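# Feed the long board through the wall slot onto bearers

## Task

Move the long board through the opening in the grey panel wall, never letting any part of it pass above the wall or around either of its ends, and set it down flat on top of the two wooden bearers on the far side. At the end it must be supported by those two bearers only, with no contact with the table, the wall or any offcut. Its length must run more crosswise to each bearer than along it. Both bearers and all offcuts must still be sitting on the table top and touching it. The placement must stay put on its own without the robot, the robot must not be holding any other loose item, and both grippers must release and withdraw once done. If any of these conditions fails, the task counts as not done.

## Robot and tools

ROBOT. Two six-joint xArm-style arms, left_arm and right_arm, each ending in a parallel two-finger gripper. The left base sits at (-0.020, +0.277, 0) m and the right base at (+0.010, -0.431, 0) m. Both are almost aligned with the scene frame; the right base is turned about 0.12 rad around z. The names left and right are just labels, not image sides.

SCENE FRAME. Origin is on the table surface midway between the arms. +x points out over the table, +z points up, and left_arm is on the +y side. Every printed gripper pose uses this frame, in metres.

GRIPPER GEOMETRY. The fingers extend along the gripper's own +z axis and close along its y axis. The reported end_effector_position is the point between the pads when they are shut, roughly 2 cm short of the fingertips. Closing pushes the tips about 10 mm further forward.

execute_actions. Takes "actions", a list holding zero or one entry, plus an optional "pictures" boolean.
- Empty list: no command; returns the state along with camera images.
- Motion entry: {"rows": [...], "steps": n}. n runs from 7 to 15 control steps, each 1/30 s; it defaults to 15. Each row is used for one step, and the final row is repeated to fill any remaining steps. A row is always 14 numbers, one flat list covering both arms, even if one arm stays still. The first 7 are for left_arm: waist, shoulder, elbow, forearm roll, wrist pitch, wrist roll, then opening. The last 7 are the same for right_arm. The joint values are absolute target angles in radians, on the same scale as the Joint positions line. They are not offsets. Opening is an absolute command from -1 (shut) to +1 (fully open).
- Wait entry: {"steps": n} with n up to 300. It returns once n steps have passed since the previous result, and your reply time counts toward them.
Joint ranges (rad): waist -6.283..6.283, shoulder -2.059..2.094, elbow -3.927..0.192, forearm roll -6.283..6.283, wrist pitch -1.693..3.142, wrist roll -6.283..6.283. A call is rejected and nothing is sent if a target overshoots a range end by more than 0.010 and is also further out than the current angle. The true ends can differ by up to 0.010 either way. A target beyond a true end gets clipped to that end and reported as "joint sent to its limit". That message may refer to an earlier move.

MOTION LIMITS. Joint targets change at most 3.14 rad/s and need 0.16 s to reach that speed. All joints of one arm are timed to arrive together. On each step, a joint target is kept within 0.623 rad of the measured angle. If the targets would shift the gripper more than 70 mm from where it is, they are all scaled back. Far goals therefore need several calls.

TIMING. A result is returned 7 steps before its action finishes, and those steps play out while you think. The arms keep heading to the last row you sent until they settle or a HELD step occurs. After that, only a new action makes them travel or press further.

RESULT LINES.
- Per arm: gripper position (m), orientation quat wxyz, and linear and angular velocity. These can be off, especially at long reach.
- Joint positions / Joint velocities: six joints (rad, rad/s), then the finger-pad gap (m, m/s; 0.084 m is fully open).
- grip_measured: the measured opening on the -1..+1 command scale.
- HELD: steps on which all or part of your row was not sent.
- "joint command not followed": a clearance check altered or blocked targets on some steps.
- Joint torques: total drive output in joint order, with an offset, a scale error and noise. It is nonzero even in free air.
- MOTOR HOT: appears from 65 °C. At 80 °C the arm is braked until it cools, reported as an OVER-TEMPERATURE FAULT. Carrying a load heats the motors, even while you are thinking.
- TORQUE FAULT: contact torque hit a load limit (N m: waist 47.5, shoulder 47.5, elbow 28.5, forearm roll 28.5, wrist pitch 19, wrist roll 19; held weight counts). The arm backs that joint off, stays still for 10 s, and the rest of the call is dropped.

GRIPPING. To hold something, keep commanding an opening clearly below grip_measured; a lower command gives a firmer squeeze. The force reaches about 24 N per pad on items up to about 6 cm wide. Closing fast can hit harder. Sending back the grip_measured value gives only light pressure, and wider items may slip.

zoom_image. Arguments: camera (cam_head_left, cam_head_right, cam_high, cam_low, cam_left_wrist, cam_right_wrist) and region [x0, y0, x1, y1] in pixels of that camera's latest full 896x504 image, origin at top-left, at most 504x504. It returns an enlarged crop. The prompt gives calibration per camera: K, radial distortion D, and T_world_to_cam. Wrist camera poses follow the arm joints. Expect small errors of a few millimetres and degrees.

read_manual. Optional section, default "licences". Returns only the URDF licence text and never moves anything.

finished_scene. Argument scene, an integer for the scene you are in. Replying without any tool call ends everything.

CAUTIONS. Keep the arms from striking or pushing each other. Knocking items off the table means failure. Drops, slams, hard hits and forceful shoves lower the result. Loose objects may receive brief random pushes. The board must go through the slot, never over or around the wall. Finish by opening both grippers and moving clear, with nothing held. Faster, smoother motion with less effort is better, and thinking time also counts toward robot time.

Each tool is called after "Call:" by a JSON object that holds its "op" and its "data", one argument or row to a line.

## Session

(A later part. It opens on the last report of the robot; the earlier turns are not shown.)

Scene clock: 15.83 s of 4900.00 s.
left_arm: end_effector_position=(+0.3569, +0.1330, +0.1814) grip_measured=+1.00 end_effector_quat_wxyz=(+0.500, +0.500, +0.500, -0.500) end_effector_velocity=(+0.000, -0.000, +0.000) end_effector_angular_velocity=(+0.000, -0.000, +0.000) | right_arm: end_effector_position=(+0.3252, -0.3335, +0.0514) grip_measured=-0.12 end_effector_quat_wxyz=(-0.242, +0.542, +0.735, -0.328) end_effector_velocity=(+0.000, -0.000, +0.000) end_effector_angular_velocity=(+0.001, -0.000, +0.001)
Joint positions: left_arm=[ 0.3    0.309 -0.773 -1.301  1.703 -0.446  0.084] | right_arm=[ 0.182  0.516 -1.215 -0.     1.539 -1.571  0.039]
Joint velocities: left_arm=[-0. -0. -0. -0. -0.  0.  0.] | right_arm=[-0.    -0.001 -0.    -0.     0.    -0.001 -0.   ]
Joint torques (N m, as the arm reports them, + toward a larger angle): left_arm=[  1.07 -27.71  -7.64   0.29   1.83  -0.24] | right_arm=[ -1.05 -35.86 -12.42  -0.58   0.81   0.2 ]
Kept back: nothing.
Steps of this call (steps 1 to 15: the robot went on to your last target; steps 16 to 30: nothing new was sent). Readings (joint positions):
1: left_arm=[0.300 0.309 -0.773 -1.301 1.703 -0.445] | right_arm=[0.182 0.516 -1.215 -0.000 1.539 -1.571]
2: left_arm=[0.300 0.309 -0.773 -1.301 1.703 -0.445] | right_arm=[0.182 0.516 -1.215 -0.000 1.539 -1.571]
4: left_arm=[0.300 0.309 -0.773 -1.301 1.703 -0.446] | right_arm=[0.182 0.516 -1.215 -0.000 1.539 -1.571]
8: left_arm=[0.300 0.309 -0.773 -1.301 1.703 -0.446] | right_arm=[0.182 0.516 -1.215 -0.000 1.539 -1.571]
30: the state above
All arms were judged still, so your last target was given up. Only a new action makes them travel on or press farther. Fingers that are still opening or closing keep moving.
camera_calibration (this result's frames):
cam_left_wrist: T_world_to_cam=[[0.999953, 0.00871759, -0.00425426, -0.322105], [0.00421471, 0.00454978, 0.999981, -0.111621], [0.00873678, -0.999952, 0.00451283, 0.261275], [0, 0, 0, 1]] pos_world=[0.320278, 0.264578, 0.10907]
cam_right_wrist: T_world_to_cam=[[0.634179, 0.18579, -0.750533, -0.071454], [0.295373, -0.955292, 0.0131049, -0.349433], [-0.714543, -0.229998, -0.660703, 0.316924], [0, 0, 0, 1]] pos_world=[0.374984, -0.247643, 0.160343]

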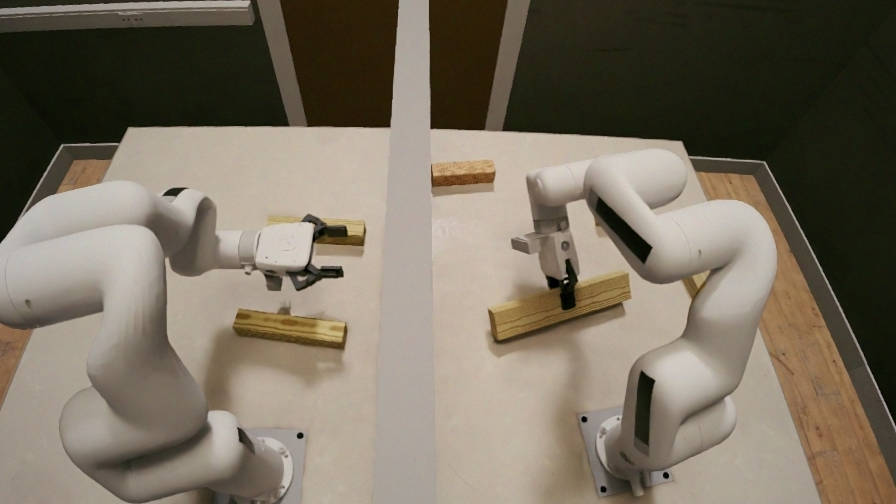

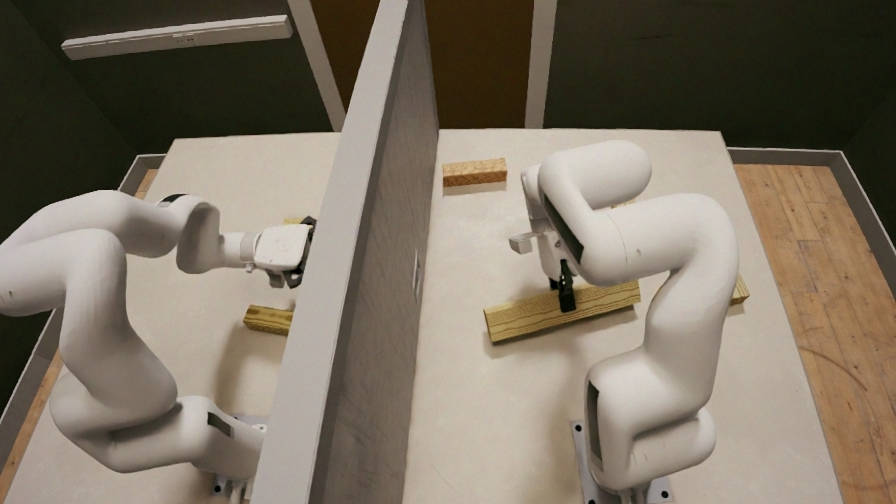

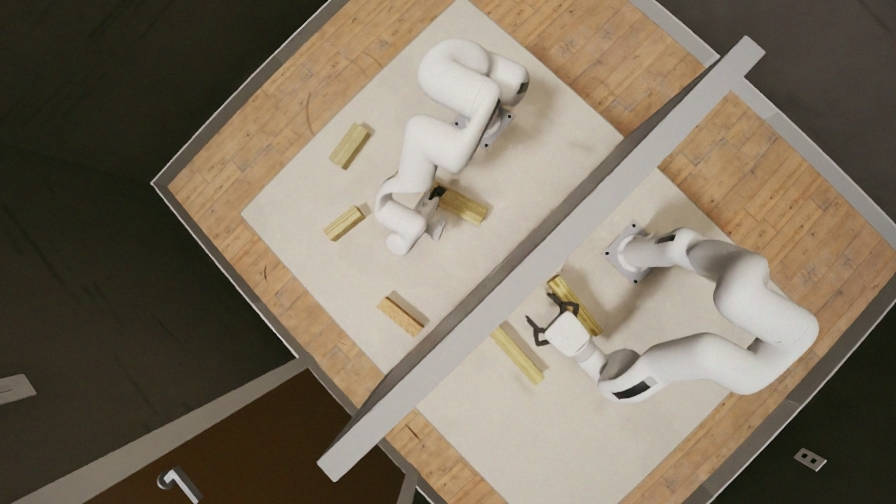

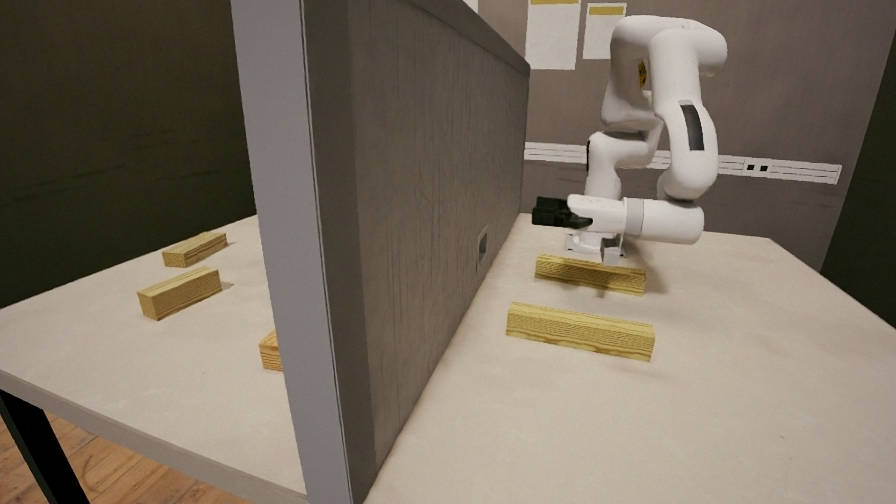

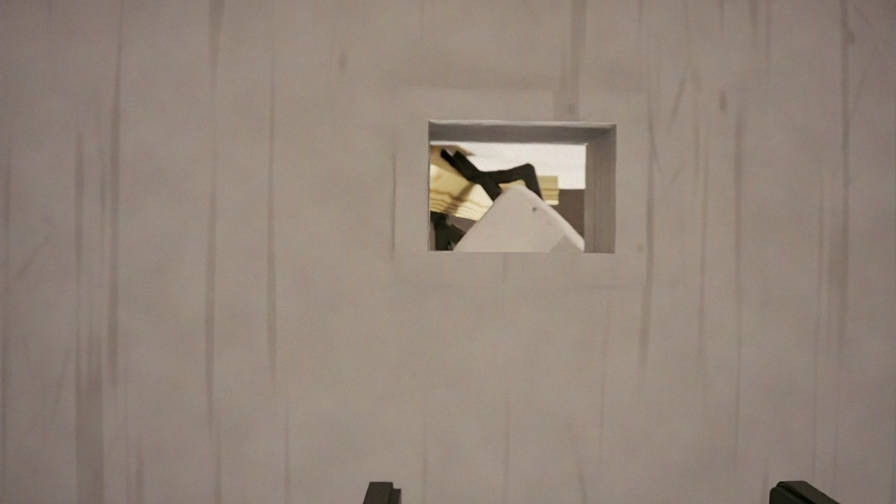

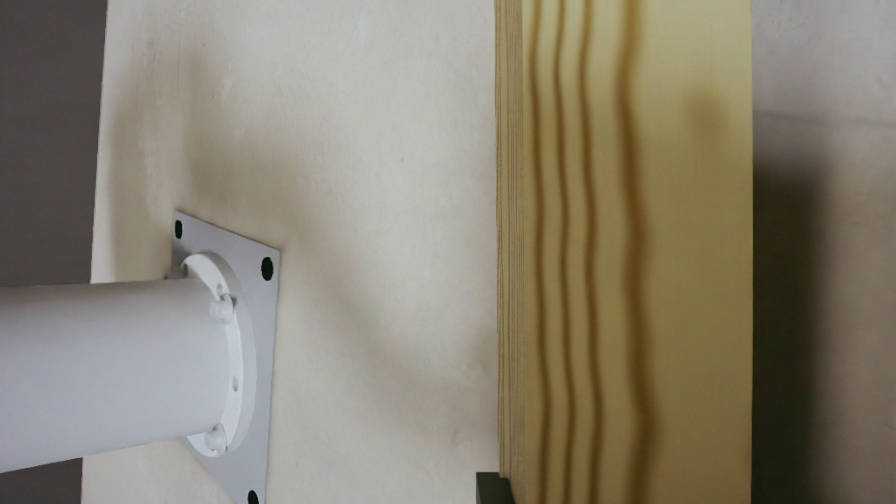

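Call:
{"op": "execute_actions", "data": {
  "actions": [
    {"rows":[[0.3,0.3093,-0.7728,-1.3008,1.7033,-0.4455,1,0.182,0.520,-1.2148,0,1.5348,-1.5708,-1],[0.3,0.3093,-0.7728,-1.3008,1.7033,-0.4455,1,0.182,0.5246,-1.2142,0,1.5296,-1.5708,-1],[0.3,0.3093,-0.7728,-1.3008,1.7033,-0.4455,1,0.182,0.5246,-1.2142,0,1.5296,-1.5708,-1],[0.3,0.3093,-0.7728,-1.3008,1.7033,-0.4455,1,0.182,0.5246,-1.2142,0,1.5296,-1.5708,-1],[0.3,0.3093,-0.7728,-1.3008,1.7033,-0.4455,1,0.182,0.5246,-1.2142,0,1.5296,-1.5708,-1],[0.3,0.3093,-0.7728,-1.3008,1.7033,-0.4455,1,0.182,0.5246,-1.2142,0,1.5296,-1.5708,-0.5],[0.3,0.3093,-0.7728,-1.3008,1.7033,-0.4455,1,0.182,0.5246,-1.2142,0,1.5296,-1.5708,-0.2],[0.3,0.3093,-0.7728,-1.3008,1.7033,-0.4455,1,0.182,0.5246,-1.2142,0,1.5296,-1.5708,-0.1],[0.3,0.3093,-0.7728,-1.3008,1.7033,-0.4455,1,0.182,0.5246,-1.2142,0,1.5296,-1.5708,-0.05],[0.3,0.3093,-0.7728,-1.3008,1.7033,-0.4455,1,0.182,0.5246,-1.2142,0,1.5296,-1.5708,0],[0.3,0.3093,-0.7728,-1.3008,1.7033,-0.4455,1,0.182,0.5246,-1.2142,0,1.5296,-1.5708,0.05],[0.3,0.3093,-0.7728,-1.3008,1.7033,-0.4455,1,0.182,0.5246,-1.2142,0,1.5296,-1.5708,0.1],[0.3,0.3093,-0.7728,-1.3008,1.7033,-0.4455,1,0.182,0.5246,-1.2142,0,1.5296,-1.5708,0.15]],"steps":15}
  ]
}}

Call:
{"op": "execute_actions", "data": {
  "actions": [
    {"rows":[[0.3,0.3093,-0.7728,-1.3008,1.7033,-0.4455,1,0.182,0.530,-1.2233,0,1.5333,-1.5708,0.15],[0.3,0.3093,-0.7728,-1.3008,1.7033,-0.4455,1,0.182,0.535,-1.2324,0,1.5374,-1.5708,0.15],[0.3,0.3093,-0.7728,-1.3008,1.7033,-0.4455,1,0.182,0.540,-1.2415,0,1.5415,-1.5708,0.15],[0.3,0.3093,-0.7728,-1.3008,1.7033,-0.4455,1,0.182,0.5455,-1.2506,0,1.5451,-1.5708,0.15],[0.3,0.3093,-0.7728,-1.3008,1.7033,-0.4455,1,0.182,0.551,-1.2597,0,1.5487,-1.5708,0.15],[0.3,0.3093,-0.7728,-1.3008,1.7033,-0.4455,1,0.182,0.556,-1.2688,0,1.5528,-1.5708,0.15],[0.3,0.3093,-0.7728,-1.3008,1.7033,-0.4455,1,0.182,0.5615,-1.2779,0,1.5564,-1.5708,0.15],[0.3,0.3093,-0.7728,-1.3008,1.7033,-0.4455,1,0.182,0.567,-1.287,0,1.56,-1.5708,0.15],[0.3,0.3093,-0.7728,-1.3008,1.7033,-0.4455,1,0.182,0.572,-1.296,0,1.564,-1.5708,0.15],[0.3,0.3093,-0.7728,-1.3008,1.7033,-0.4455,1,0.182,0.5775,-1.305,0,1.5675,-1.5708,0.15],[0.3,0.3093,-0.7728,-1.3008,1.7033,-0.4455,1,0.182,0.583,-1.314,0,1.571,-1.5708,0.15],[0.3,0.3093,-0.7728,-1.3008,1.7033,-0.4455,1,0.182,0.588,-1.323,0,1.575,-1.5708,0.15],[0.3,0.3093,-0.7728,-1.3008,1.7033,-0.4455,1,0.182,0.5935,-1.332,0,1.5785,-1.5708,0.15],[0.3,0.3093,-0.7728,-1.3008,1.7033,-0.4455,1,0.182,0.599,-1.341,0,1.582,-1.5708,0.15],[0.3,0.3093,-0.7728,-1.3008,1.7033,-0.4455,1,0.182,0.604,-1.3506,0,1.5866,-1.5708,0.15]],"steps":15}
  ]
}}

Call:
{"op": "execute_actions", "data": {
  "actions": []
}}

Scene clock: 17.10 s of 4900.00 s.
left_arm: end_effector_position=(+0.3569, +0.1330, +0.1814) grip_measured=+1.00 end_effector_quat_wxyz=(+0.500, +0.500, +0.500, -0.500) end_effector_velocity=(-0.000, -0.000, -0.001) end_effector_angular_velocity=(+0.001, +0.002, +0.001) | right_arm: end_effector_position=(+0.3247, -0.3336, +0.0474) grip_measured=-0.12 end_effector_quat_wxyz=(-0.242, +0.542, +0.735, -0.329) end_effector_velocity=(+0.000, +0.000, -0.006) end_effector_angular_velocity=(-0.001, -0.002, -0.001)
Joint positions: left_arm=[ 0.3    0.309 -0.773 -1.301  1.703 -0.446  0.084] | right_arm=[ 0.182  0.524 -1.214  0.     1.531 -1.571  0.039]
Joint velocities: left_arm=[-0.     0.001  0.    -0.    -0.001 -0.    -0.   ] | right_arm=[ 0.     0.011  0.001 -0.    -0.014  0.002  0.   ]
Joint torques (N m, as the arm reports them, + toward a larger angle): left_arm=[  1.09 -27.69  -7.61   0.23   1.9   -0.35] | right_arm=[ -1.4  -36.55 -12.68  -0.72   0.99   0.12]
Steps of this call (steps 1 to 30: nothing new was sent; steps 31 to 38: the first 8 steps of this action). Readings (joint positions):
31: left_arm=[0.300 0.309 -0.773 -1.301 1.703 -0.446] | right_arm=[0.182 0.516 -1.215 -0.000 1.539 -1.571]
32: left_arm=[0.300 0.309 -0.773 -1.301 1.703 -0.445] | right_arm=[0.182 0.516 -1.215 -0.000 1.539 -1.571]
34: left_arm=[0.300 0.309 -0.773 -1.301 1.703 -0.445] | right_arm=[0.182 0.519 -1.215 -0.000 1.535 -1.571]
38: the state above

Scene clock: 17.60 s of 4900.00 s.
left_arm: end_effector_position=(+0.3569, +0.1330, +0.1814) grip_measured=+1.00 end_effector_quat_wxyz=(+0.500, +0.500, +0.500, -0.500) end_effector_velocity=(-0.000, -0.000, +0.000) end_effector_angular_velocity=(-0.001, -0.000, -0.000) | right_arm: end_effector_position=(+0.3329, -0.3311, +0.0474) grip_measured=+0.14 end_effector_quat_wxyz=(-0.242, +0.542, +0.735, -0.328) end_effector_velocity=(+0.051, +0.016, +0.000) end_effector_angular_velocity=(+0.002, -0.001, +0.001)
Joint positions: left_arm=[ 0.3    0.309 -0.773 -1.301  1.703 -0.446  0.084] | right_arm=[ 0.182  0.546 -1.252  0.     1.546 -1.571  0.05 ]
Joint velocities: left_arm=[-0.    -0.     0.    -0.     0.001  0.     0.   ] | right_arm=[-0.     0.147 -0.25  -0.     0.101 -0.002  0.   ]
Joint torques (N m, as the arm reports them, + toward a larger angle): left_arm=[  1.24 -27.65  -7.6    0.14   1.96  -0.22] | right_arm=[ -1.26 -34.95 -12.34  -0.78  -0.36   0.21]
Steps of this call (steps 1 to 7: the last 7 steps of your previous action; steps 8 to 15: the first 8 steps of this action). Readings (joint positions):
8: left_arm=[0.300 0.309 -0.773 -1.301 1.703 -0.446] | right_arm=[0.182 0.524 -1.215 -0.000 1.530 -1.571]
9: left_arm=[0.300 0.309 -0.773 -1.301 1.703 -0.445] | right_arm=[0.182 0.525 -1.216 -0.000 1.531 -1.571]
11: left_arm=[0.300 0.309 -0.773 -1.301 1.703 -0.445] | right_arm=[0.182 0.529 -1.223 0.000 1.534 -1.571]
15: the state above

Scene clock: 17.83 s of 4900.00 s.
left_arm: end_effector_position=(+0.3569, +0.1330, +0.1814) grip_measured=+1.00 end_effector_quat_wxyz=(+0.500, +0.500, +0.500, -0.500) end_effector_velocity=(-0.000, -0.000, +0.000) end_effector_angular_velocity=(-0.000, -0.001, -0.000) | right_arm: end_effector_position=(+0.3452, -0.3273, +0.0474) grip_measured=+0.14 end_effector_quat_wxyz=(-0.242, +0.542, +0.735, -0.328) end_effector_velocity=(+0.053, +0.017, -0.000) end_effector_angular_velocity=(+0.001, -0.001, +0.001)
Joint positions: left_arm=[ 0.3    0.309 -0.773 -1.301  1.703 -0.445  0.084] | right_arm=[ 0.182  0.583 -1.314 -0.     1.571 -1.571  0.05 ]
Joint velocities: left_arm=[-0.    -0.001  0.     0.     0.     0.     0.   ] | right_arm=[ 0.     0.158 -0.269  0.     0.109 -0.001  0.   ]
Joint torques (N m, as the arm reports them, + toward a larger angle): left_arm=[  1.23 -27.74  -7.46   0.29   1.79  -0.2 ] | right_arm=[ -1.24 -36.85 -12.16  -0.71   0.3    0.15]
Kept back: nothing.
Steps of this call (steps 1 to 7: the last 7 steps of your previous action). Readings (joint positions):
1: left_arm=[0.300 0.309 -0.773 -1.301 1.703 -0.445] | right_arm=[0.182 0.551 -1.261 0.000 1.549 -1.571]
2: left_arm=[0.300 0.309 -0.773 -1.301 1.703 -0.446] | right_arm=[0.182 0.557 -1.270 0.000 1.553 -1.571]
4: left_arm=[0.300 0.309 -0.773 -1.301 1.703 -0.445] | right_arm=[0.182 0.567 -1.287 0.000 1.560 -1.571]
7: the state above
camera_calibration (this result's frames):
cam_left_wrist: T_world_to_cam=[[0.999953, 0.00871766, -0.00425407, -0.322105], [0.00421453, 0.00454977, 0.999981, -0.111621], [0.00873684, -0.999952, 0.00451281, 0.261275], [0, 0, 0, 1]] pos_world=[0.320278, 0.264578, 0.10907]
cam_right_wrist: T_world_to_cam=[[0.634206, 0.185798, -0.750508, -0.0883355], [0.295372, -0.955292, 0.0131047, -0.349367], [-0.71452, -0.22999, -0.660731, 0.330031], [0, 0, 0, 1]] pos_world=[0.39503, -0.241431, 0.156343]

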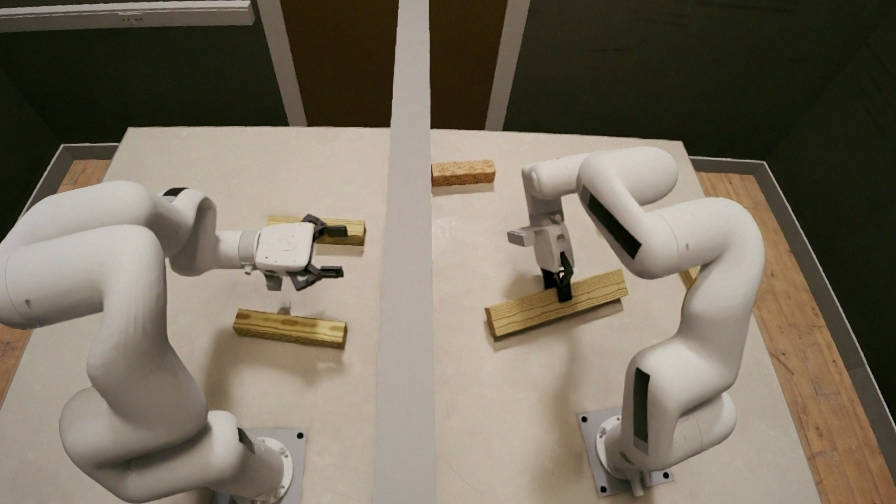

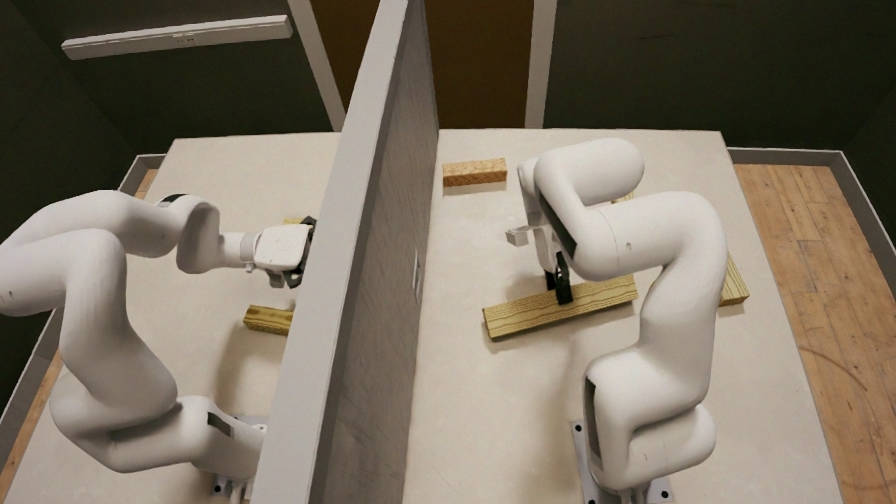

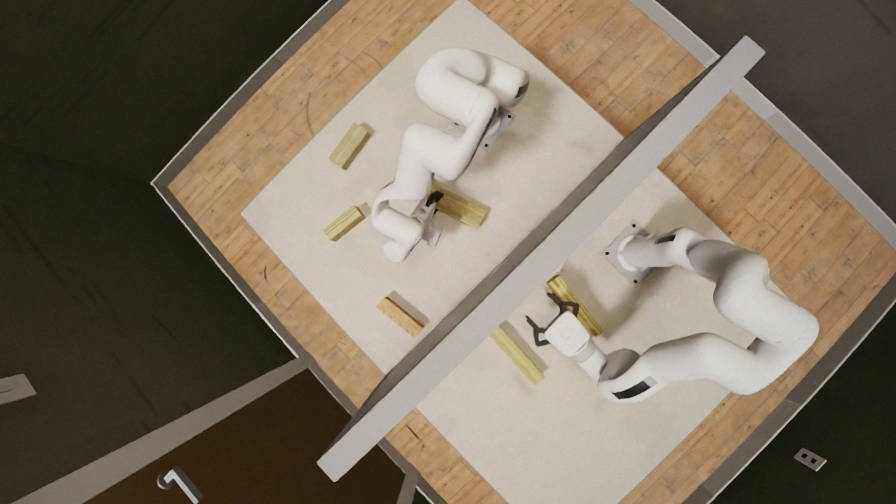

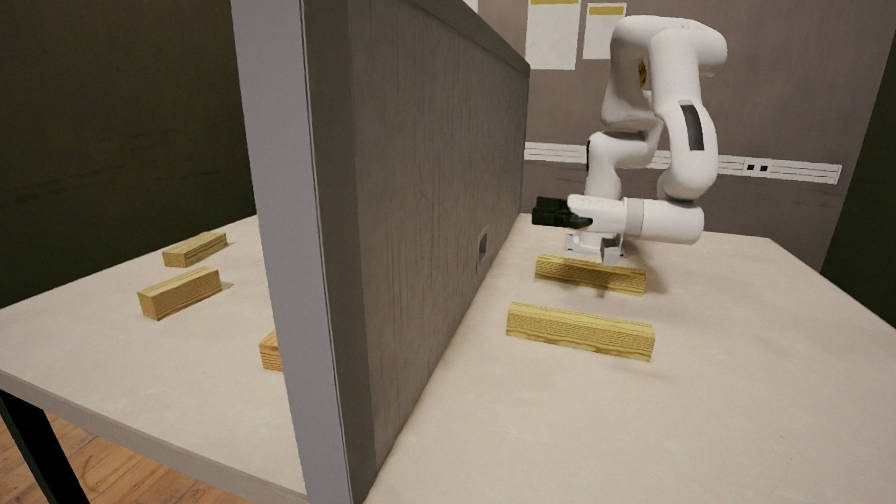

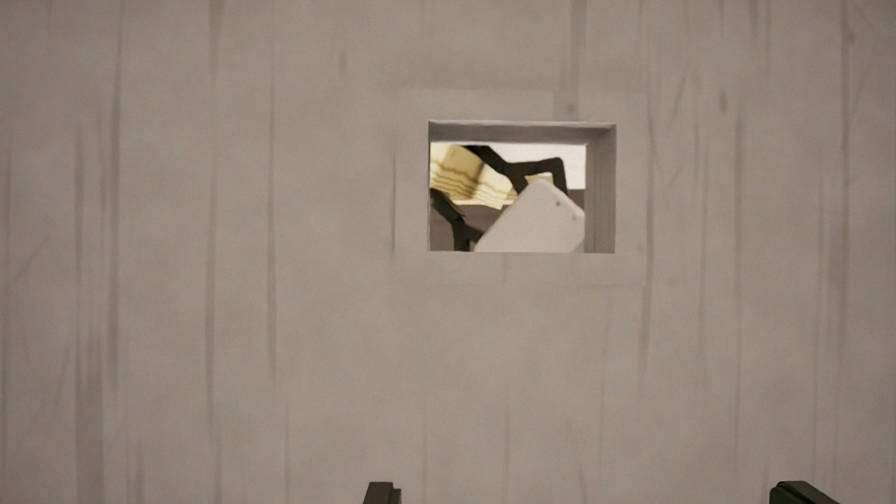

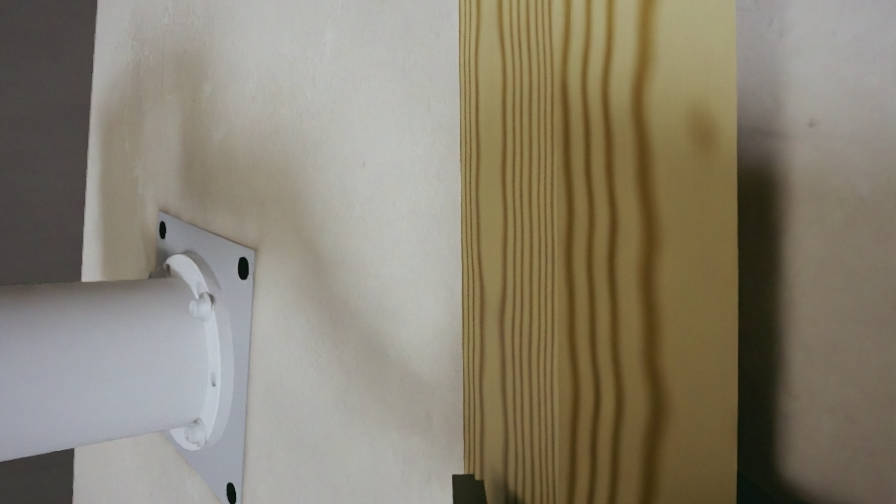

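Call:
{"op": "execute_actions", "data": {
  "actions": [
    {"rows":[[0.3,0.3093,-0.7728,-1.3008,1.7033,-0.4455,1,0.182,0.6093,-1.3597,0,1.5904,-1.5708,0.15],[0.3,0.3093,-0.7728,-1.3008,1.7033,-0.4455,1,0.182,0.6147,-1.3688,0,1.5941,-1.5708,0.15],[0.3,0.3093,-0.7728,-1.3008,1.7033,-0.4455,1,0.182,0.620,-1.3779,0,1.5979,-1.5708,0.15],[0.3,0.3093,-0.7728,-1.3008,1.7033,-0.4455,1,0.182,0.6254,-1.387,0,1.6016,-1.5708,0.15],[0.3,0.3093,-0.7728,-1.3008,1.7033,-0.4455,1,0.182,0.6307,-1.3961,0,1.6054,-1.5708,0.15],[0.3,0.3093,-0.7728,-1.3008,1.7033,-0.4455,1,0.182,0.636,-1.4052,0,1.6092,-1.5708,0.15],[0.3,0.3093,-0.7728,-1.3008,1.7033,-0.4455,1,0.182,0.6414,-1.4143,0,1.6129,-1.5708,0.15],[0.3,0.3093,-0.7728,-1.3008,1.7033,-0.4455,1,0.182,0.6468,-1.4234,0,1.6166,-1.5708,0.15],[0.3,0.3093,-0.7728,-1.3008,1.7033,-0.4455,1,0.182,0.6521,-1.4325,0,1.6204,-1.5708,0.15],[0.3,0.3093,-0.7728,-1.3008,1.7033,-0.4455,1,0.182,0.6575,-1.4416,0,1.6241,-1.5708,0.15],[0.3,0.3093,-0.7728,-1.3008,1.7033,-0.4455,1,0.182,0.6628,-1.4507,0,1.6279,-1.5708,0.15],[0.3,0.3093,-0.7728,-1.3008,1.7033,-0.4455,1,0.182,0.6682,-1.4598,0,1.6316,-1.5708,0.15],[0.3,0.3093,-0.7728,-1.3008,1.7033,-0.4455,1,0.182,0.6735,-1.4689,0,1.6354,-1.5708,0.15],[0.3,0.3093,-0.7728,-1.3008,1.7033,-0.4455,1,0.182,0.6789,-1.478,0,1.6391,-1.5708,0.15],[0.3,0.3093,-0.7728,-1.3008,1.7033,-0.4455,1,0.182,0.6842,-1.487,0,1.6428,-1.5708,0.15]],"steps":15}
  ]
}}

Call:
{"op": "execute_actions", "data": {
  "actions": [
    {"steps":20}
  ],
  "pictures": true
}}

Scene clock: 18.93 s of 4900.00 s.
left_arm: end_effector_position=(+0.3569, +0.1330, +0.1814) grip_measured=+1.00 end_effector_quat_wxyz=(+0.500, +0.500, +0.500, -0.500) end_effector_velocity=(+0.000, +0.000, -0.000) end_effector_angular_velocity=(+0.001, +0.000, +0.000) | right_arm: end_effector_position=(+0.3596, -0.3228, +0.0475) grip_measured=+0.14 end_effector_quat_wxyz=(-0.242, +0.542, +0.735, -0.328) end_effector_velocity=(+0.047, +0.015, -0.002) end_effector_angular_velocity=(+0.000, +0.000, +0.000)
Joint positions: left_arm=[ 0.3    0.309 -0.773 -1.301  1.703 -0.446  0.084] | right_arm=[ 0.182  0.626 -1.389 -0.     1.602 -1.571  0.05 ]
Joint velocities: left_arm=[-0.    -0.001  0.     0.    -0.001 -0.    -0.   ] | right_arm=[ 0.     0.149 -0.251  0.     0.102 -0.     0.   ]
Joint torques (N m, as the arm reports them, + toward a larger angle): left_arm=[  1.31 -27.76  -7.68   0.21   1.88  -0.26] | right_arm=[ -1.39 -38.39 -12.69  -0.73   0.39   0.16]
Steps of this call (steps 1 to 25: the robot went on to your last target; steps 26 to 33: the first 8 steps of this action). Readings (joint positions):
26: left_arm=[0.300 0.309 -0.773 -1.301 1.703 -0.446] | right_arm=[0.182 0.604 -1.351 0.000 1.587 -1.571]
27: left_arm=[0.300 0.309 -0.773 -1.301 1.703 -0.445] | right_arm=[0.182 0.605 -1.352 0.000 1.587 -1.571]
29: left_arm=[0.300 0.309 -0.773 -1.301 1.703 -0.446] | right_arm=[0.182 0.609 -1.360 0.000 1.591 -1.571]
33: the state above

Scene clock: 19.60 s of 4900.00 s.
left_arm: end_effector_position=(+0.3569, +0.1330, +0.1814) grip_measured=+1.00 end_effector_quat_wxyz=(+0.500, +0.500, +0.500, -0.500) end_effector_velocity=(-0.000, -0.000, +0.000) end_effector_angular_velocity=(-0.001, -0.000, -0.001) | right_arm: end_effector_position=(+0.3775, -0.3173, +0.0471) grip_measured=+0.14 end_effector_quat_wxyz=(-0.242, +0.542, +0.735, -0.328) end_effector_velocity=(+0.001, +0.001, +0.000) end_effector_angular_velocity=(+0.001, -0.002, +0.001)
Joint positions: left_arm=[ 0.3    0.309 -0.773 -1.301  1.703 -0.446  0.084] | right_arm=[ 0.182  0.684 -1.487  0.     1.643 -1.571  0.05 ]
Joint velocities: left_arm=[ 0.    -0.    -0.     0.     0.001  0.     0.   ] | right_arm=[ 0.001  0.001 -0.003  0.     0.001 -0.    -0.   ]
Joint torques (N m, as the arm reports them, + toward a larger angle): left_arm=[  0.9  -27.5   -7.66   0.31   1.94  -0.24] | right_arm=[ -1.35 -38.49 -12.68  -0.76  -0.04   0.16]
Kept back: nothing.
Steps of this call (steps 1 to 7: the last 7 steps of your previous action; steps 8 to 20: the robot went on to your last target). Readings (joint positions):
1: left_arm=[0.300 0.309 -0.773 -1.301 1.703 -0.445] | right_arm=[0.182 0.631 -1.397 -0.000 1.606 -1.571]
2: left_arm=[0.300 0.309 -0.773 -1.301 1.703 -0.446] | right_arm=[0.182 0.637 -1.406 -0.000 1.609 -1.571]
4: left_arm=[0.300 0.309 -0.773 -1.301 1.703 -0.446] | right_arm=[0.182 0.647 -1.424 -0.000 1.617 -1.571]
8: left_arm=[0.300 0.309 -0.773 -1.301 1.703 -0.446] | right_arm=[0.182 0.668 -1.460 -0.000 1.632 -1.571]
20: the state above
camera_calibration (this result's frames):
cam_left_wrist: T_world_to_cam=[[0.999953, 0.00871779, -0.00425412, -0.322105], [0.00421457, 0.00454982, 0.999981, -0.111621], [0.00873698, -0.999952, 0.00451287, 0.261275], [0, 0, 0, 1]] pos_world=[0.320278, 0.264578, 0.10907]
cam_right_wrist: T_world_to_cam=[[0.634161, 0.185787, -0.750549, -0.110859], [0.295375, -0.955292, 0.0131036, -0.34934], [-0.714558, -0.230003, -0.660685, 0.35515], [0, 0, 0, 1]] pos_world=[0.427264, -0.23144, 0.156015]

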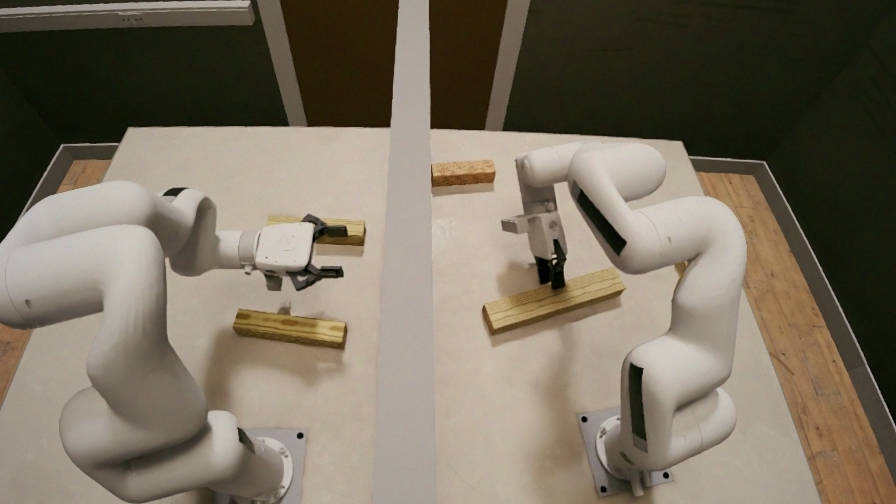

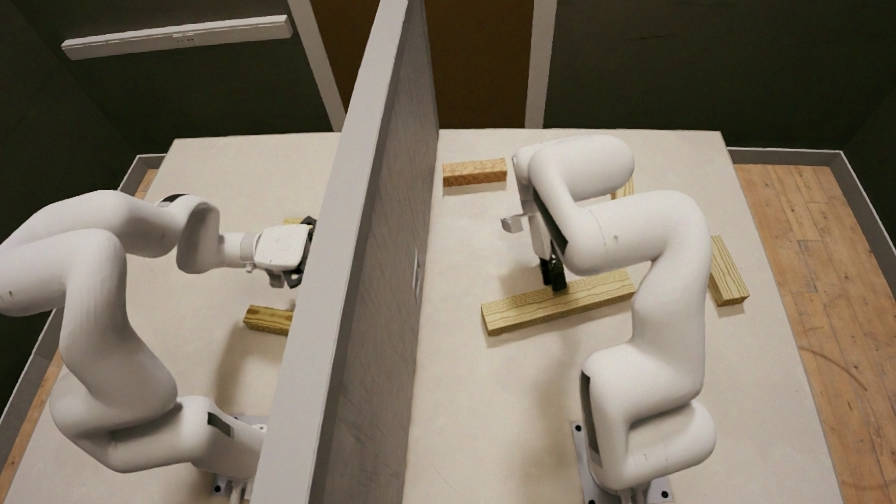

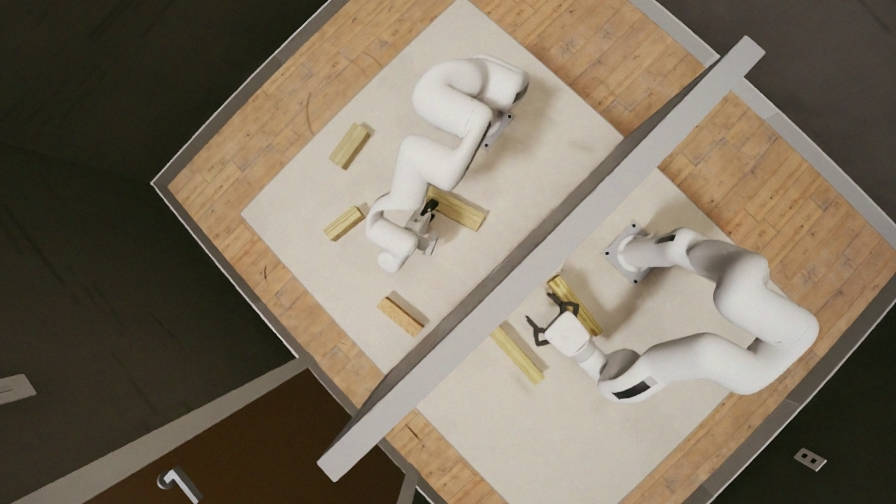

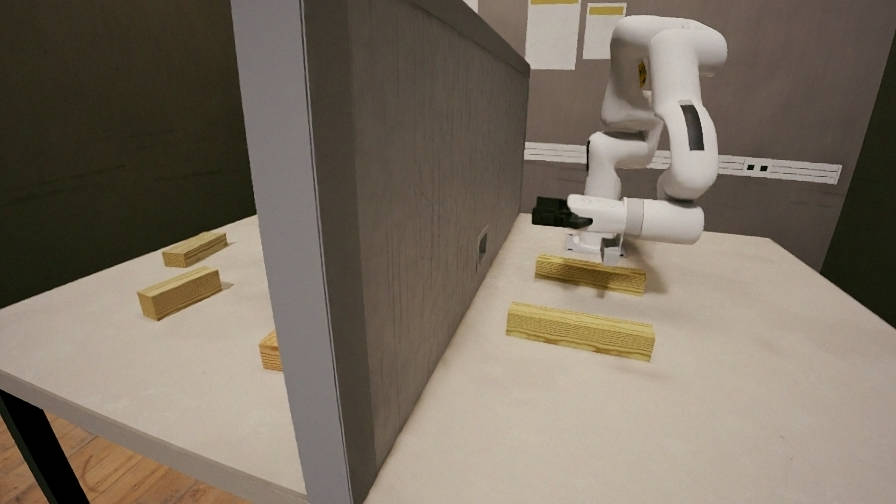

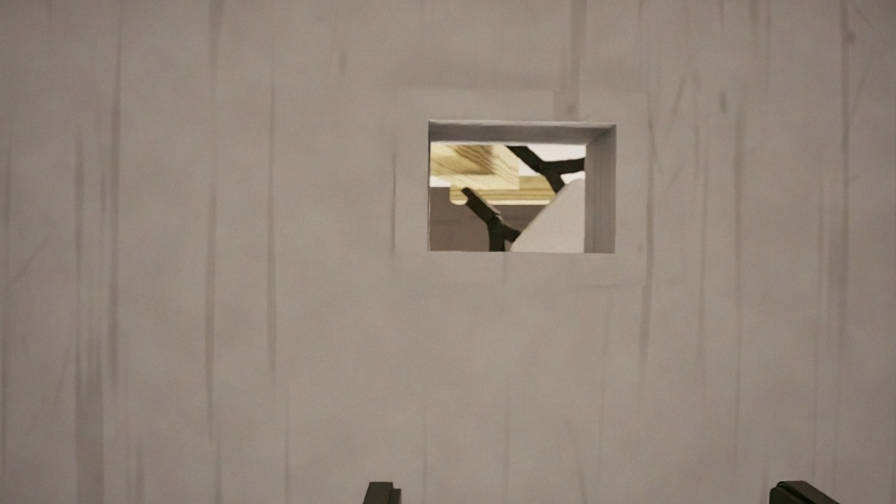

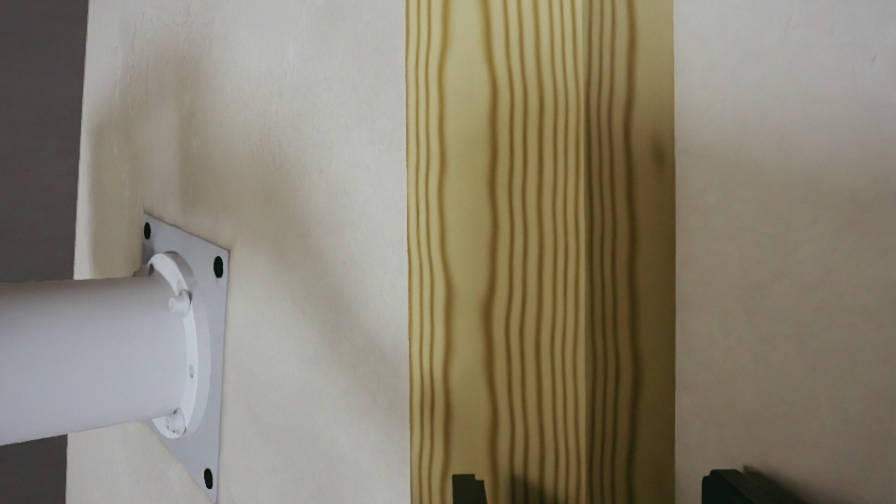

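Call:
{"op": "execute_actions", "data": {
  "actions": [
    {"rows":[[0.3,0.3093,-0.7728,-1.3008,1.7033,-0.4455,1,0.182,0.66,-1.487,0,1.6428,-1.5708,0.15],[0.3,0.3093,-0.7728,-1.3008,1.7033,-0.4455,1,0.182,0.62,-1.487,0,1.6428,-1.5708,0.15],[0.3,0.3093,-0.7728,-1.3008,1.7033,-0.4455,1,0.182,0.57,-1.487,0,1.6428,-1.5708,0.15],[0.3,0.3093,-0.7728,-1.3008,1.7033,-0.4455,1,0.182,0.52,-1.487,0,1.6428,-1.5708,0.15],[0.3,0.3093,-0.7728,-1.3008,1.7033,-0.4455,1,0.182,0.5,-1.487,0,1.6428,-1.5708,0.15],[0.3,0.3093,-0.7728,-1.3008,1.7033,-0.4455,1,0.182,0.5,-1.487,0,1.6428,-1.5708,0.15],[0.3,0.3093,-0.7728,-1.3008,1.7033,-0.4455,1,0.182,0.5,-1.487,0,1.6428,-1.5708,0.15],[0.3,0.3093,-0.7728,-1.3008,1.7033,-0.4455,1,0.182,0.5,-1.487,0,1.6428,-1.5708,0.5],[0.3,0.3093,-0.7728,-1.3008,1.7033,-0.4455,1,0.17,0.42,-1.388,0,1.558,-1.27,1],[0.3,0.3093,-0.7728,-1.3008,1.7033,-0.4455,1,0.16,0.34,-1.289,0,1.474,-0.97,1],[0.3,0.3093,-0.7728,-1.3008,1.7033,-0.4455,1,0.16,0.34,-1.289,0,1.474,-0.97,1],[0.3,0.3093,-0.7728,-1.3008,1.7033,-0.4455,1,0.16,0.34,-1.289,0,1.474,-0.97,1],[0.3,0.3093,-0.7728,-1.3008,1.7033,-0.4455,1,0.147,0.26,-1.19,0,1.39,-0.66,1],[0.3,0.3093,-0.7728,-1.3008,1.7033,-0.4455,1,0.147,0.26,-1.19,0,1.39,-0.66,1],[0.3,0.3093,-0.7728,-1.3008,1.7033,-0.4455,1,0.147,0.26,-1.19,0,1.39,-0.66,1]],"steps":15}
  ]
}}

Call:
{"op": "execute_actions", "data": {
  "actions": [
    {"rows":[[0.3,0.3093,-0.7728,-1.3008,1.7033,-0.4455,1,0.135,0.18,-1.09,0,1.306,-0.36,1],[0.3,0.3093,-0.7728,-1.3008,1.7033,-0.4455,1,0.135,0.18,-1.09,0,1.306,-0.36,1],[0.3,0.3093,-0.7728,-1.3008,1.7033,-0.4455,1,0.135,0.18,-1.09,0,1.306,-0.36,1],[0.3,0.3093,-0.7728,-1.3008,1.7033,-0.4455,1,0.123,0.1,-0.99,0,1.22,-0.06,1],[0.3,0.3093,-0.7728,-1.3008,1.7033,-0.4455,1,0.123,0.1,-0.99,0,1.22,-0.06,1],[0.3,0.3093,-0.7728,-1.3008,1.7033,-0.4455,1,0.123,0.1,-0.99,0,1.22,-0.06,1],[0.3,0.3093,-0.7728,-1.3008,1.7033,-0.4455,1,0.11,0.02,-0.89,0,1.137,0.24,1],[0.3,0.3093,-0.7728,-1.3008,1.7033,-0.4455,1,0.11,0.02,-0.89,0,1.137,0.24,1],[0.3,0.3093,-0.7728,-1.3008,1.7033,-0.4455,1,0.11,0.02,-0.89,0,1.137,0.24,1],[0.3,0.3093,-0.7728,-1.3008,1.7033,-0.4455,1,0.1,-0.06,-0.79,0,1.053,0.55,1],[0.3,0.3093,-0.7728,-1.3008,1.7033,-0.4455,1,0.1,-0.06,-0.79,0,1.053,0.55,1],[0.3,0.3093,-0.7728,-1.3008,1.7033,-0.4455,1,0.1,-0.06,-0.79,0,1.053,0.55,1],[0.3,0.3093,-0.7728,-1.3008,1.7033,-0.4455,1,0.088,-0.144,-0.694,0,0.969,0.85,1],[0.3,0.3093,-0.7728,-1.3008,1.7033,-0.4455,1,0.088,-0.144,-0.694,0,0.969,0.85,1],[0.3,0.3093,-0.7728,-1.3008,1.7033,-0.4455,1,0.0645,-0.3047,-0.4956,0,0.8003,1.4533,1]],"steps":15}
  ]
}}

Call:
{"op": "execute_actions", "data": {
  "actions": [
    {"steps":30}
  ],
  "pictures": true
}}

Scene clock: 22.43 s of 4900.00 s.
left_arm: end_effector_position=(+0.3569, +0.1330, +0.1814) grip_measured=+1.00 end_effector_quat_wxyz=(+0.500, +0.500, +0.500, -0.500) end_effector_velocity=(+0.000, +0.000, -0.000) end_effector_angular_velocity=(+0.000, +0.000, +0.001) | right_arm: end_effector_position=(+0.4023, -0.3096, +0.0987) grip_measured=+0.20 end_effector_quat_wxyz=(-0.206, +0.556, +0.755, -0.279) end_effector_velocity=(+0.169, +0.053, +0.349) end_effector_angular_velocity=(+0.268, -0.869, +0.002)
Joint positions: left_arm=[ 0.3    0.309 -0.773 -1.301  1.703 -0.446  0.084] | right_arm=[ 0.182  0.555 -1.489 -0.     1.643 -1.571  0.053]
Joint velocities: left_arm=[ 0.  0.  0. -0. -0. -0. -0.] | right_arm=[ 0.002 -0.793 -0.11  -0.001 -0.007  0.     0.167]
Joint torques (N m, as the arm reports them, + toward a larger angle): left_arm=[  1.03 -27.64  -7.56   0.27   1.97  -0.25] | right_arm=[ -1.31 -23.67 -10.8   -0.73  -0.23   0.21]
Steps of this call (steps 1 to 15: the robot went on to your last target; steps 16 to 77: nothing new was sent; steps 78 to 85: the first 8 steps of this action). Readings (joint positions):
78: left_arm=[0.300 0.309 -0.773 -1.301 1.703 -0.446] | right_arm=[0.182 0.684 -1.487 -0.000 1.643 -1.571]
79: left_arm=[0.300 0.309 -0.773 -1.301 1.703 -0.445] | right_arm=[0.182 0.682 -1.486 0.000 1.643 -1.571]
81: left_arm=[0.300 0.309 -0.773 -1.301 1.703 -0.446] | right_arm=[0.182 0.662 -1.483 0.000 1.643 -1.571]
85: the state above

Scene clock: 22.93 s of 4900.00 s.
left_arm: end_effector_position=(+0.3569, +0.1330, +0.1814) grip_measured=+1.00 end_effector_quat_wxyz=(+0.500, +0.500, +0.500, -0.500) end_effector_velocity=(+0.000, -0.000, -0.000) end_effector_angular_velocity=(+0.000, -0.000, -0.000) | right_arm: end_effector_position=(+0.3917, -0.3324, +0.1270) grip_measured=+1.00 end_effector_quat_wxyz=(-0.030, +0.901, +0.386, -0.194) end_effector_velocity=(-0.059, -0.065, +0.000) end_effector_angular_velocity=(-0.837, -0.926, -2.624)
Joint positions: left_arm=[ 0.3    0.309 -0.773 -1.301  1.703 -0.446  0.084] | right_arm=[ 0.135  0.178 -1.088 -0.     1.305 -0.556  0.084]
Joint velocities: left_arm=[-0.    -0.    -0.    -0.    -0.001 -0.    -0.   ] | right_arm=[-0.122 -0.82   1.028  0.001 -0.895  2.71   0.   ]
Joint torques (N m, as the arm reports them, + toward a larger angle): left_arm=[  1.17 -27.52  -7.47   0.31   1.79  -0.32] | right_arm=[ -1.45 -30.76 -13.6   -0.75  -1.56   0.29]
Steps of this call (steps 1 to 7: the last 7 steps of your previous action; steps 8 to 15: the first 8 steps of this action). Readings (joint positions):
8: left_arm=[0.300 0.309 -0.773 -1.301 1.703 -0.446] | right_arm=[0.166 0.387 -1.349 0.000 1.530 -1.201]
9: left_arm=[0.300 0.309 -0.773 -1.301 1.703 -0.446] | right_arm=[0.161 0.357 -1.310 -0.000 1.497 -1.106]
11: left_arm=[0.300 0.309 -0.773 -1.301 1.703 -0.445] | right_arm=[0.152 0.294 -1.231 -0.000 1.429 -0.921]
15: the state above

Scene clock: 23.93 s of 4900.00 s.
left_arm: end_effector_position=(+0.3569, +0.1330, +0.1814) grip_measured=+1.00 end_effector_quat_wxyz=(+0.500, +0.500, +0.500, -0.500) end_effector_velocity=(+0.000, +0.000, -0.000) end_effector_angular_velocity=(+0.000, +0.000, +0.001) | right_arm: end_effector_position=(+0.3457, -0.3690, +0.1200) grip_measured=+1.00 end_effector_quat_wxyz=(+0.000, +0.806, -0.592, -0.000) end_effector_velocity=(-0.001, -0.001, -0.001) end_effector_angular_velocity=(-0.000, +0.001, -0.030)
Joint positions: left_arm=[ 0.3    0.309 -0.773 -1.301  1.703 -0.446  0.084] | right_arm=[ 0.065 -0.304 -0.496 -0.     0.8    1.451  0.084]
Joint velocities: left_arm=[ 0.     0.001 -0.    -0.    -0.001  0.     0.   ] | right_arm=[-0.001 -0.003  0.004 -0.    -0.001  0.03   0.   ]
Joint torques (N m, as the arm reports them, + toward a larger angle): left_arm=[  1.23 -27.58  -7.57   0.27   1.88  -0.29] | right_arm=[ -1.15 -16.56 -14.59  -0.79  -2.84   0.13]
Kept back: nothing.
Steps of this call (steps 1 to 7: the last 7 steps of your previous action; steps 8 to 30: the robot went on to your last target). Readings (joint positions):
1: left_arm=[0.300 0.309 -0.773 -1.301 1.703 -0.445] | right_arm=[0.130 0.151 -1.053 -0.000 1.275 -0.465]
2: left_arm=[0.300 0.309 -0.773 -1.301 1.703 -0.445] | right_arm=[0.126 0.124 -1.019 -0.000 1.246 -0.375]
4: left_arm=[0.300 0.309 -0.773 -1.301 1.703 -0.446] | right_arm=[0.118 0.070 -0.952 -0.000 1.189 -0.193]
8: left_arm=[0.300 0.309 -0.773 -1.301 1.703 -0.445] | right_arm=[0.103 -0.040 -0.816 0.000 1.074 0.171]
30: the state above
camera_calibration (this result's frames):
cam_left_wrist: T_world_to_cam=[[0.999953, 0.00871791, -0.00425432, -0.322105], [0.00421477, 0.00454988, 0.999981, -0.111621], [0.0087371, -0.999952, 0.00451292, 0.261275], [0, 0, 0, 1]] pos_world=[0.320278, 0.264578, 0.109069]
cam_right_wrist: T_world_to_cam=[[-0.957383, -0.288689, -0.00876803, 0.25972], [-0.28876, 0.957366, 0.00825896, 0.517954], [0.00600995, 0.0104388, -0.999927, 0.249073], [0, 0, 0, 1]] pos_world=[0.396718, -0.423493, 0.247054]

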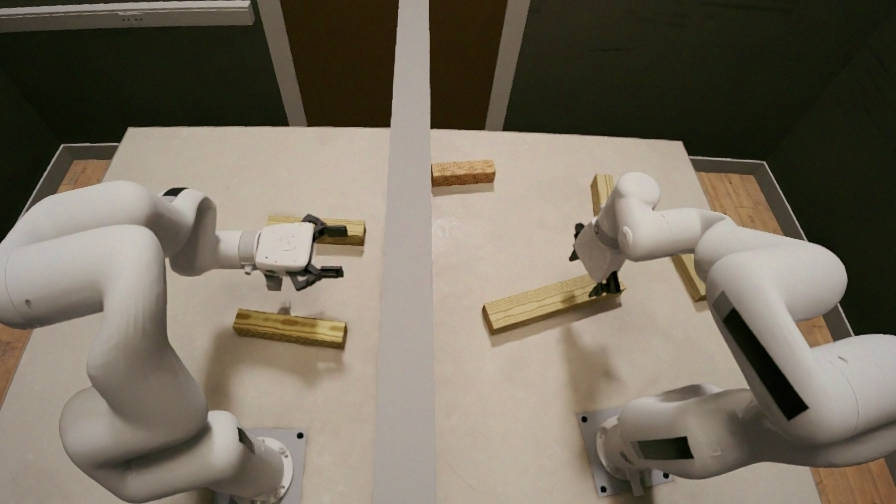

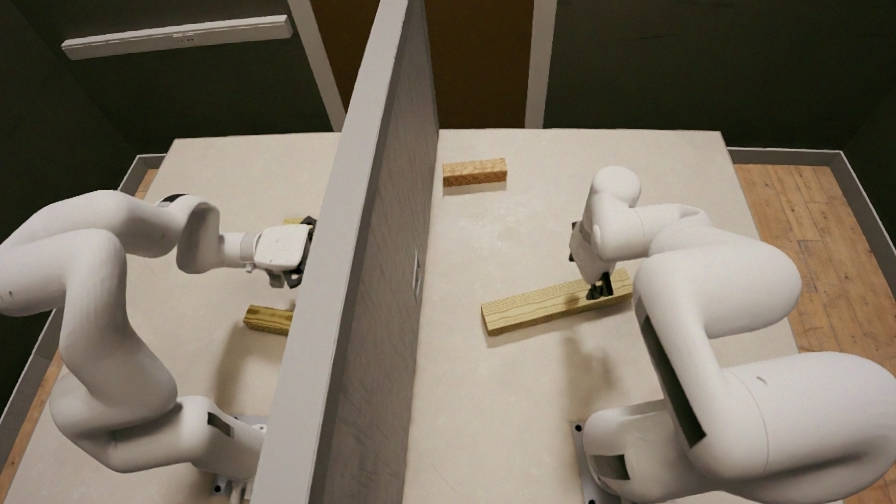

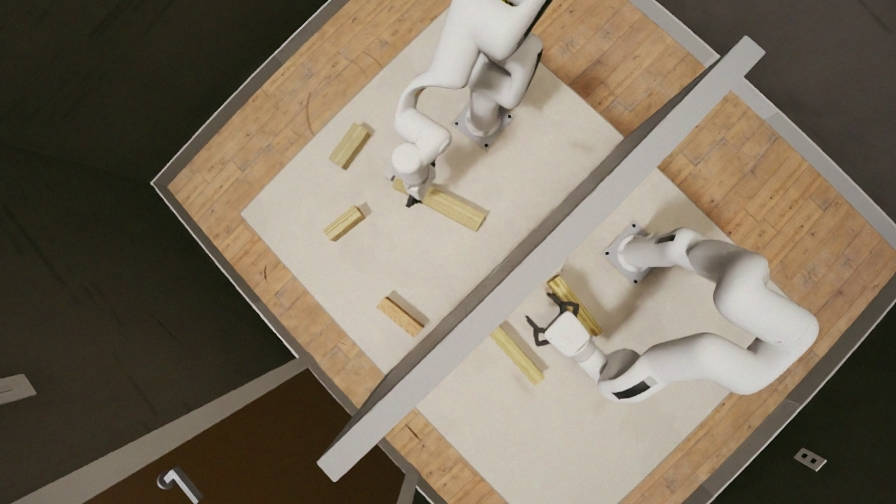

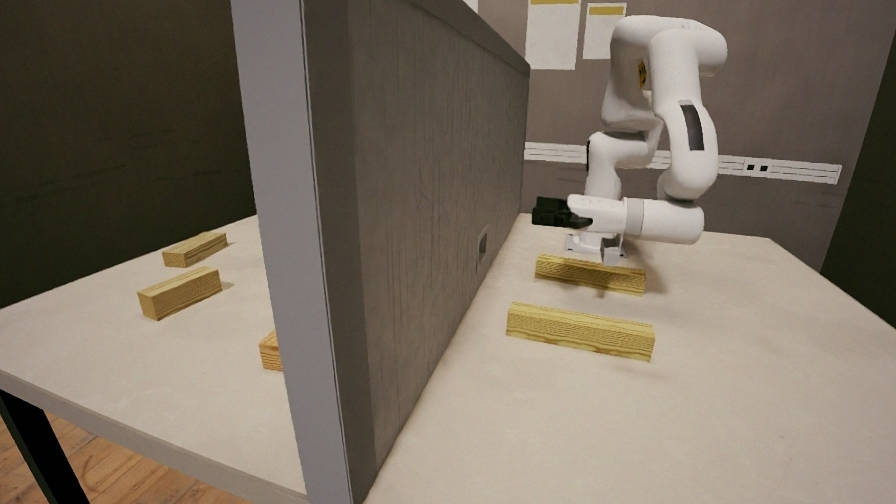

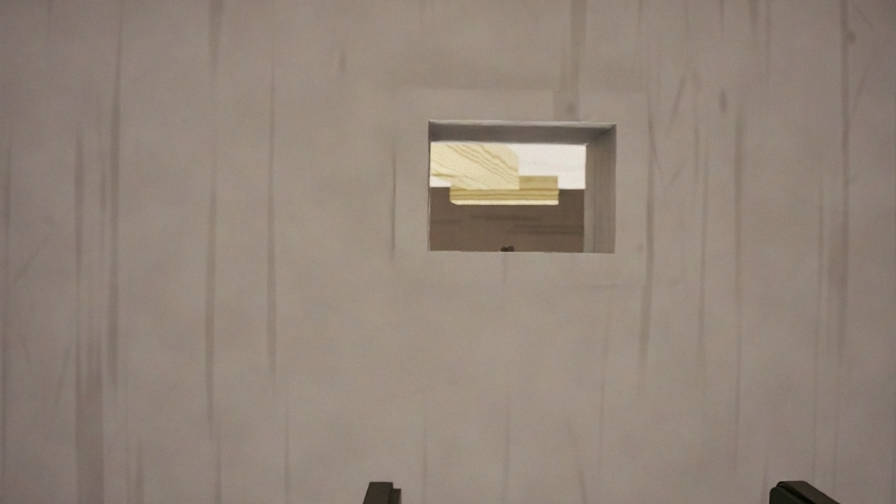

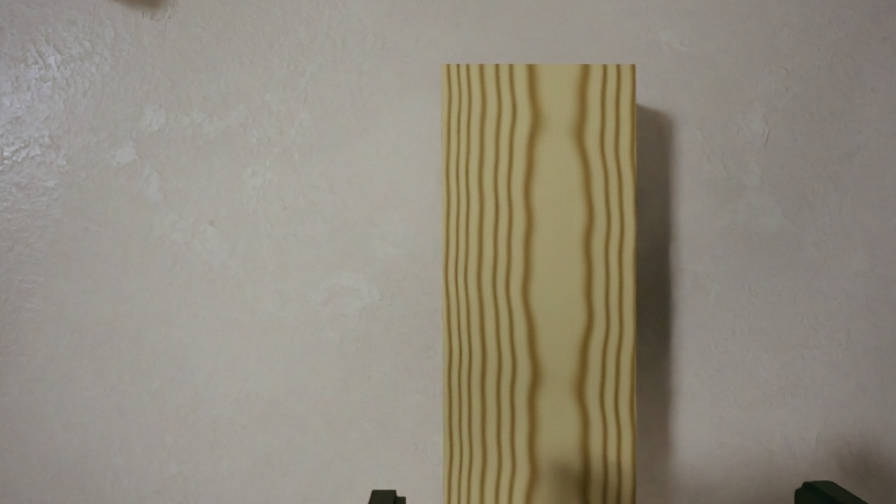

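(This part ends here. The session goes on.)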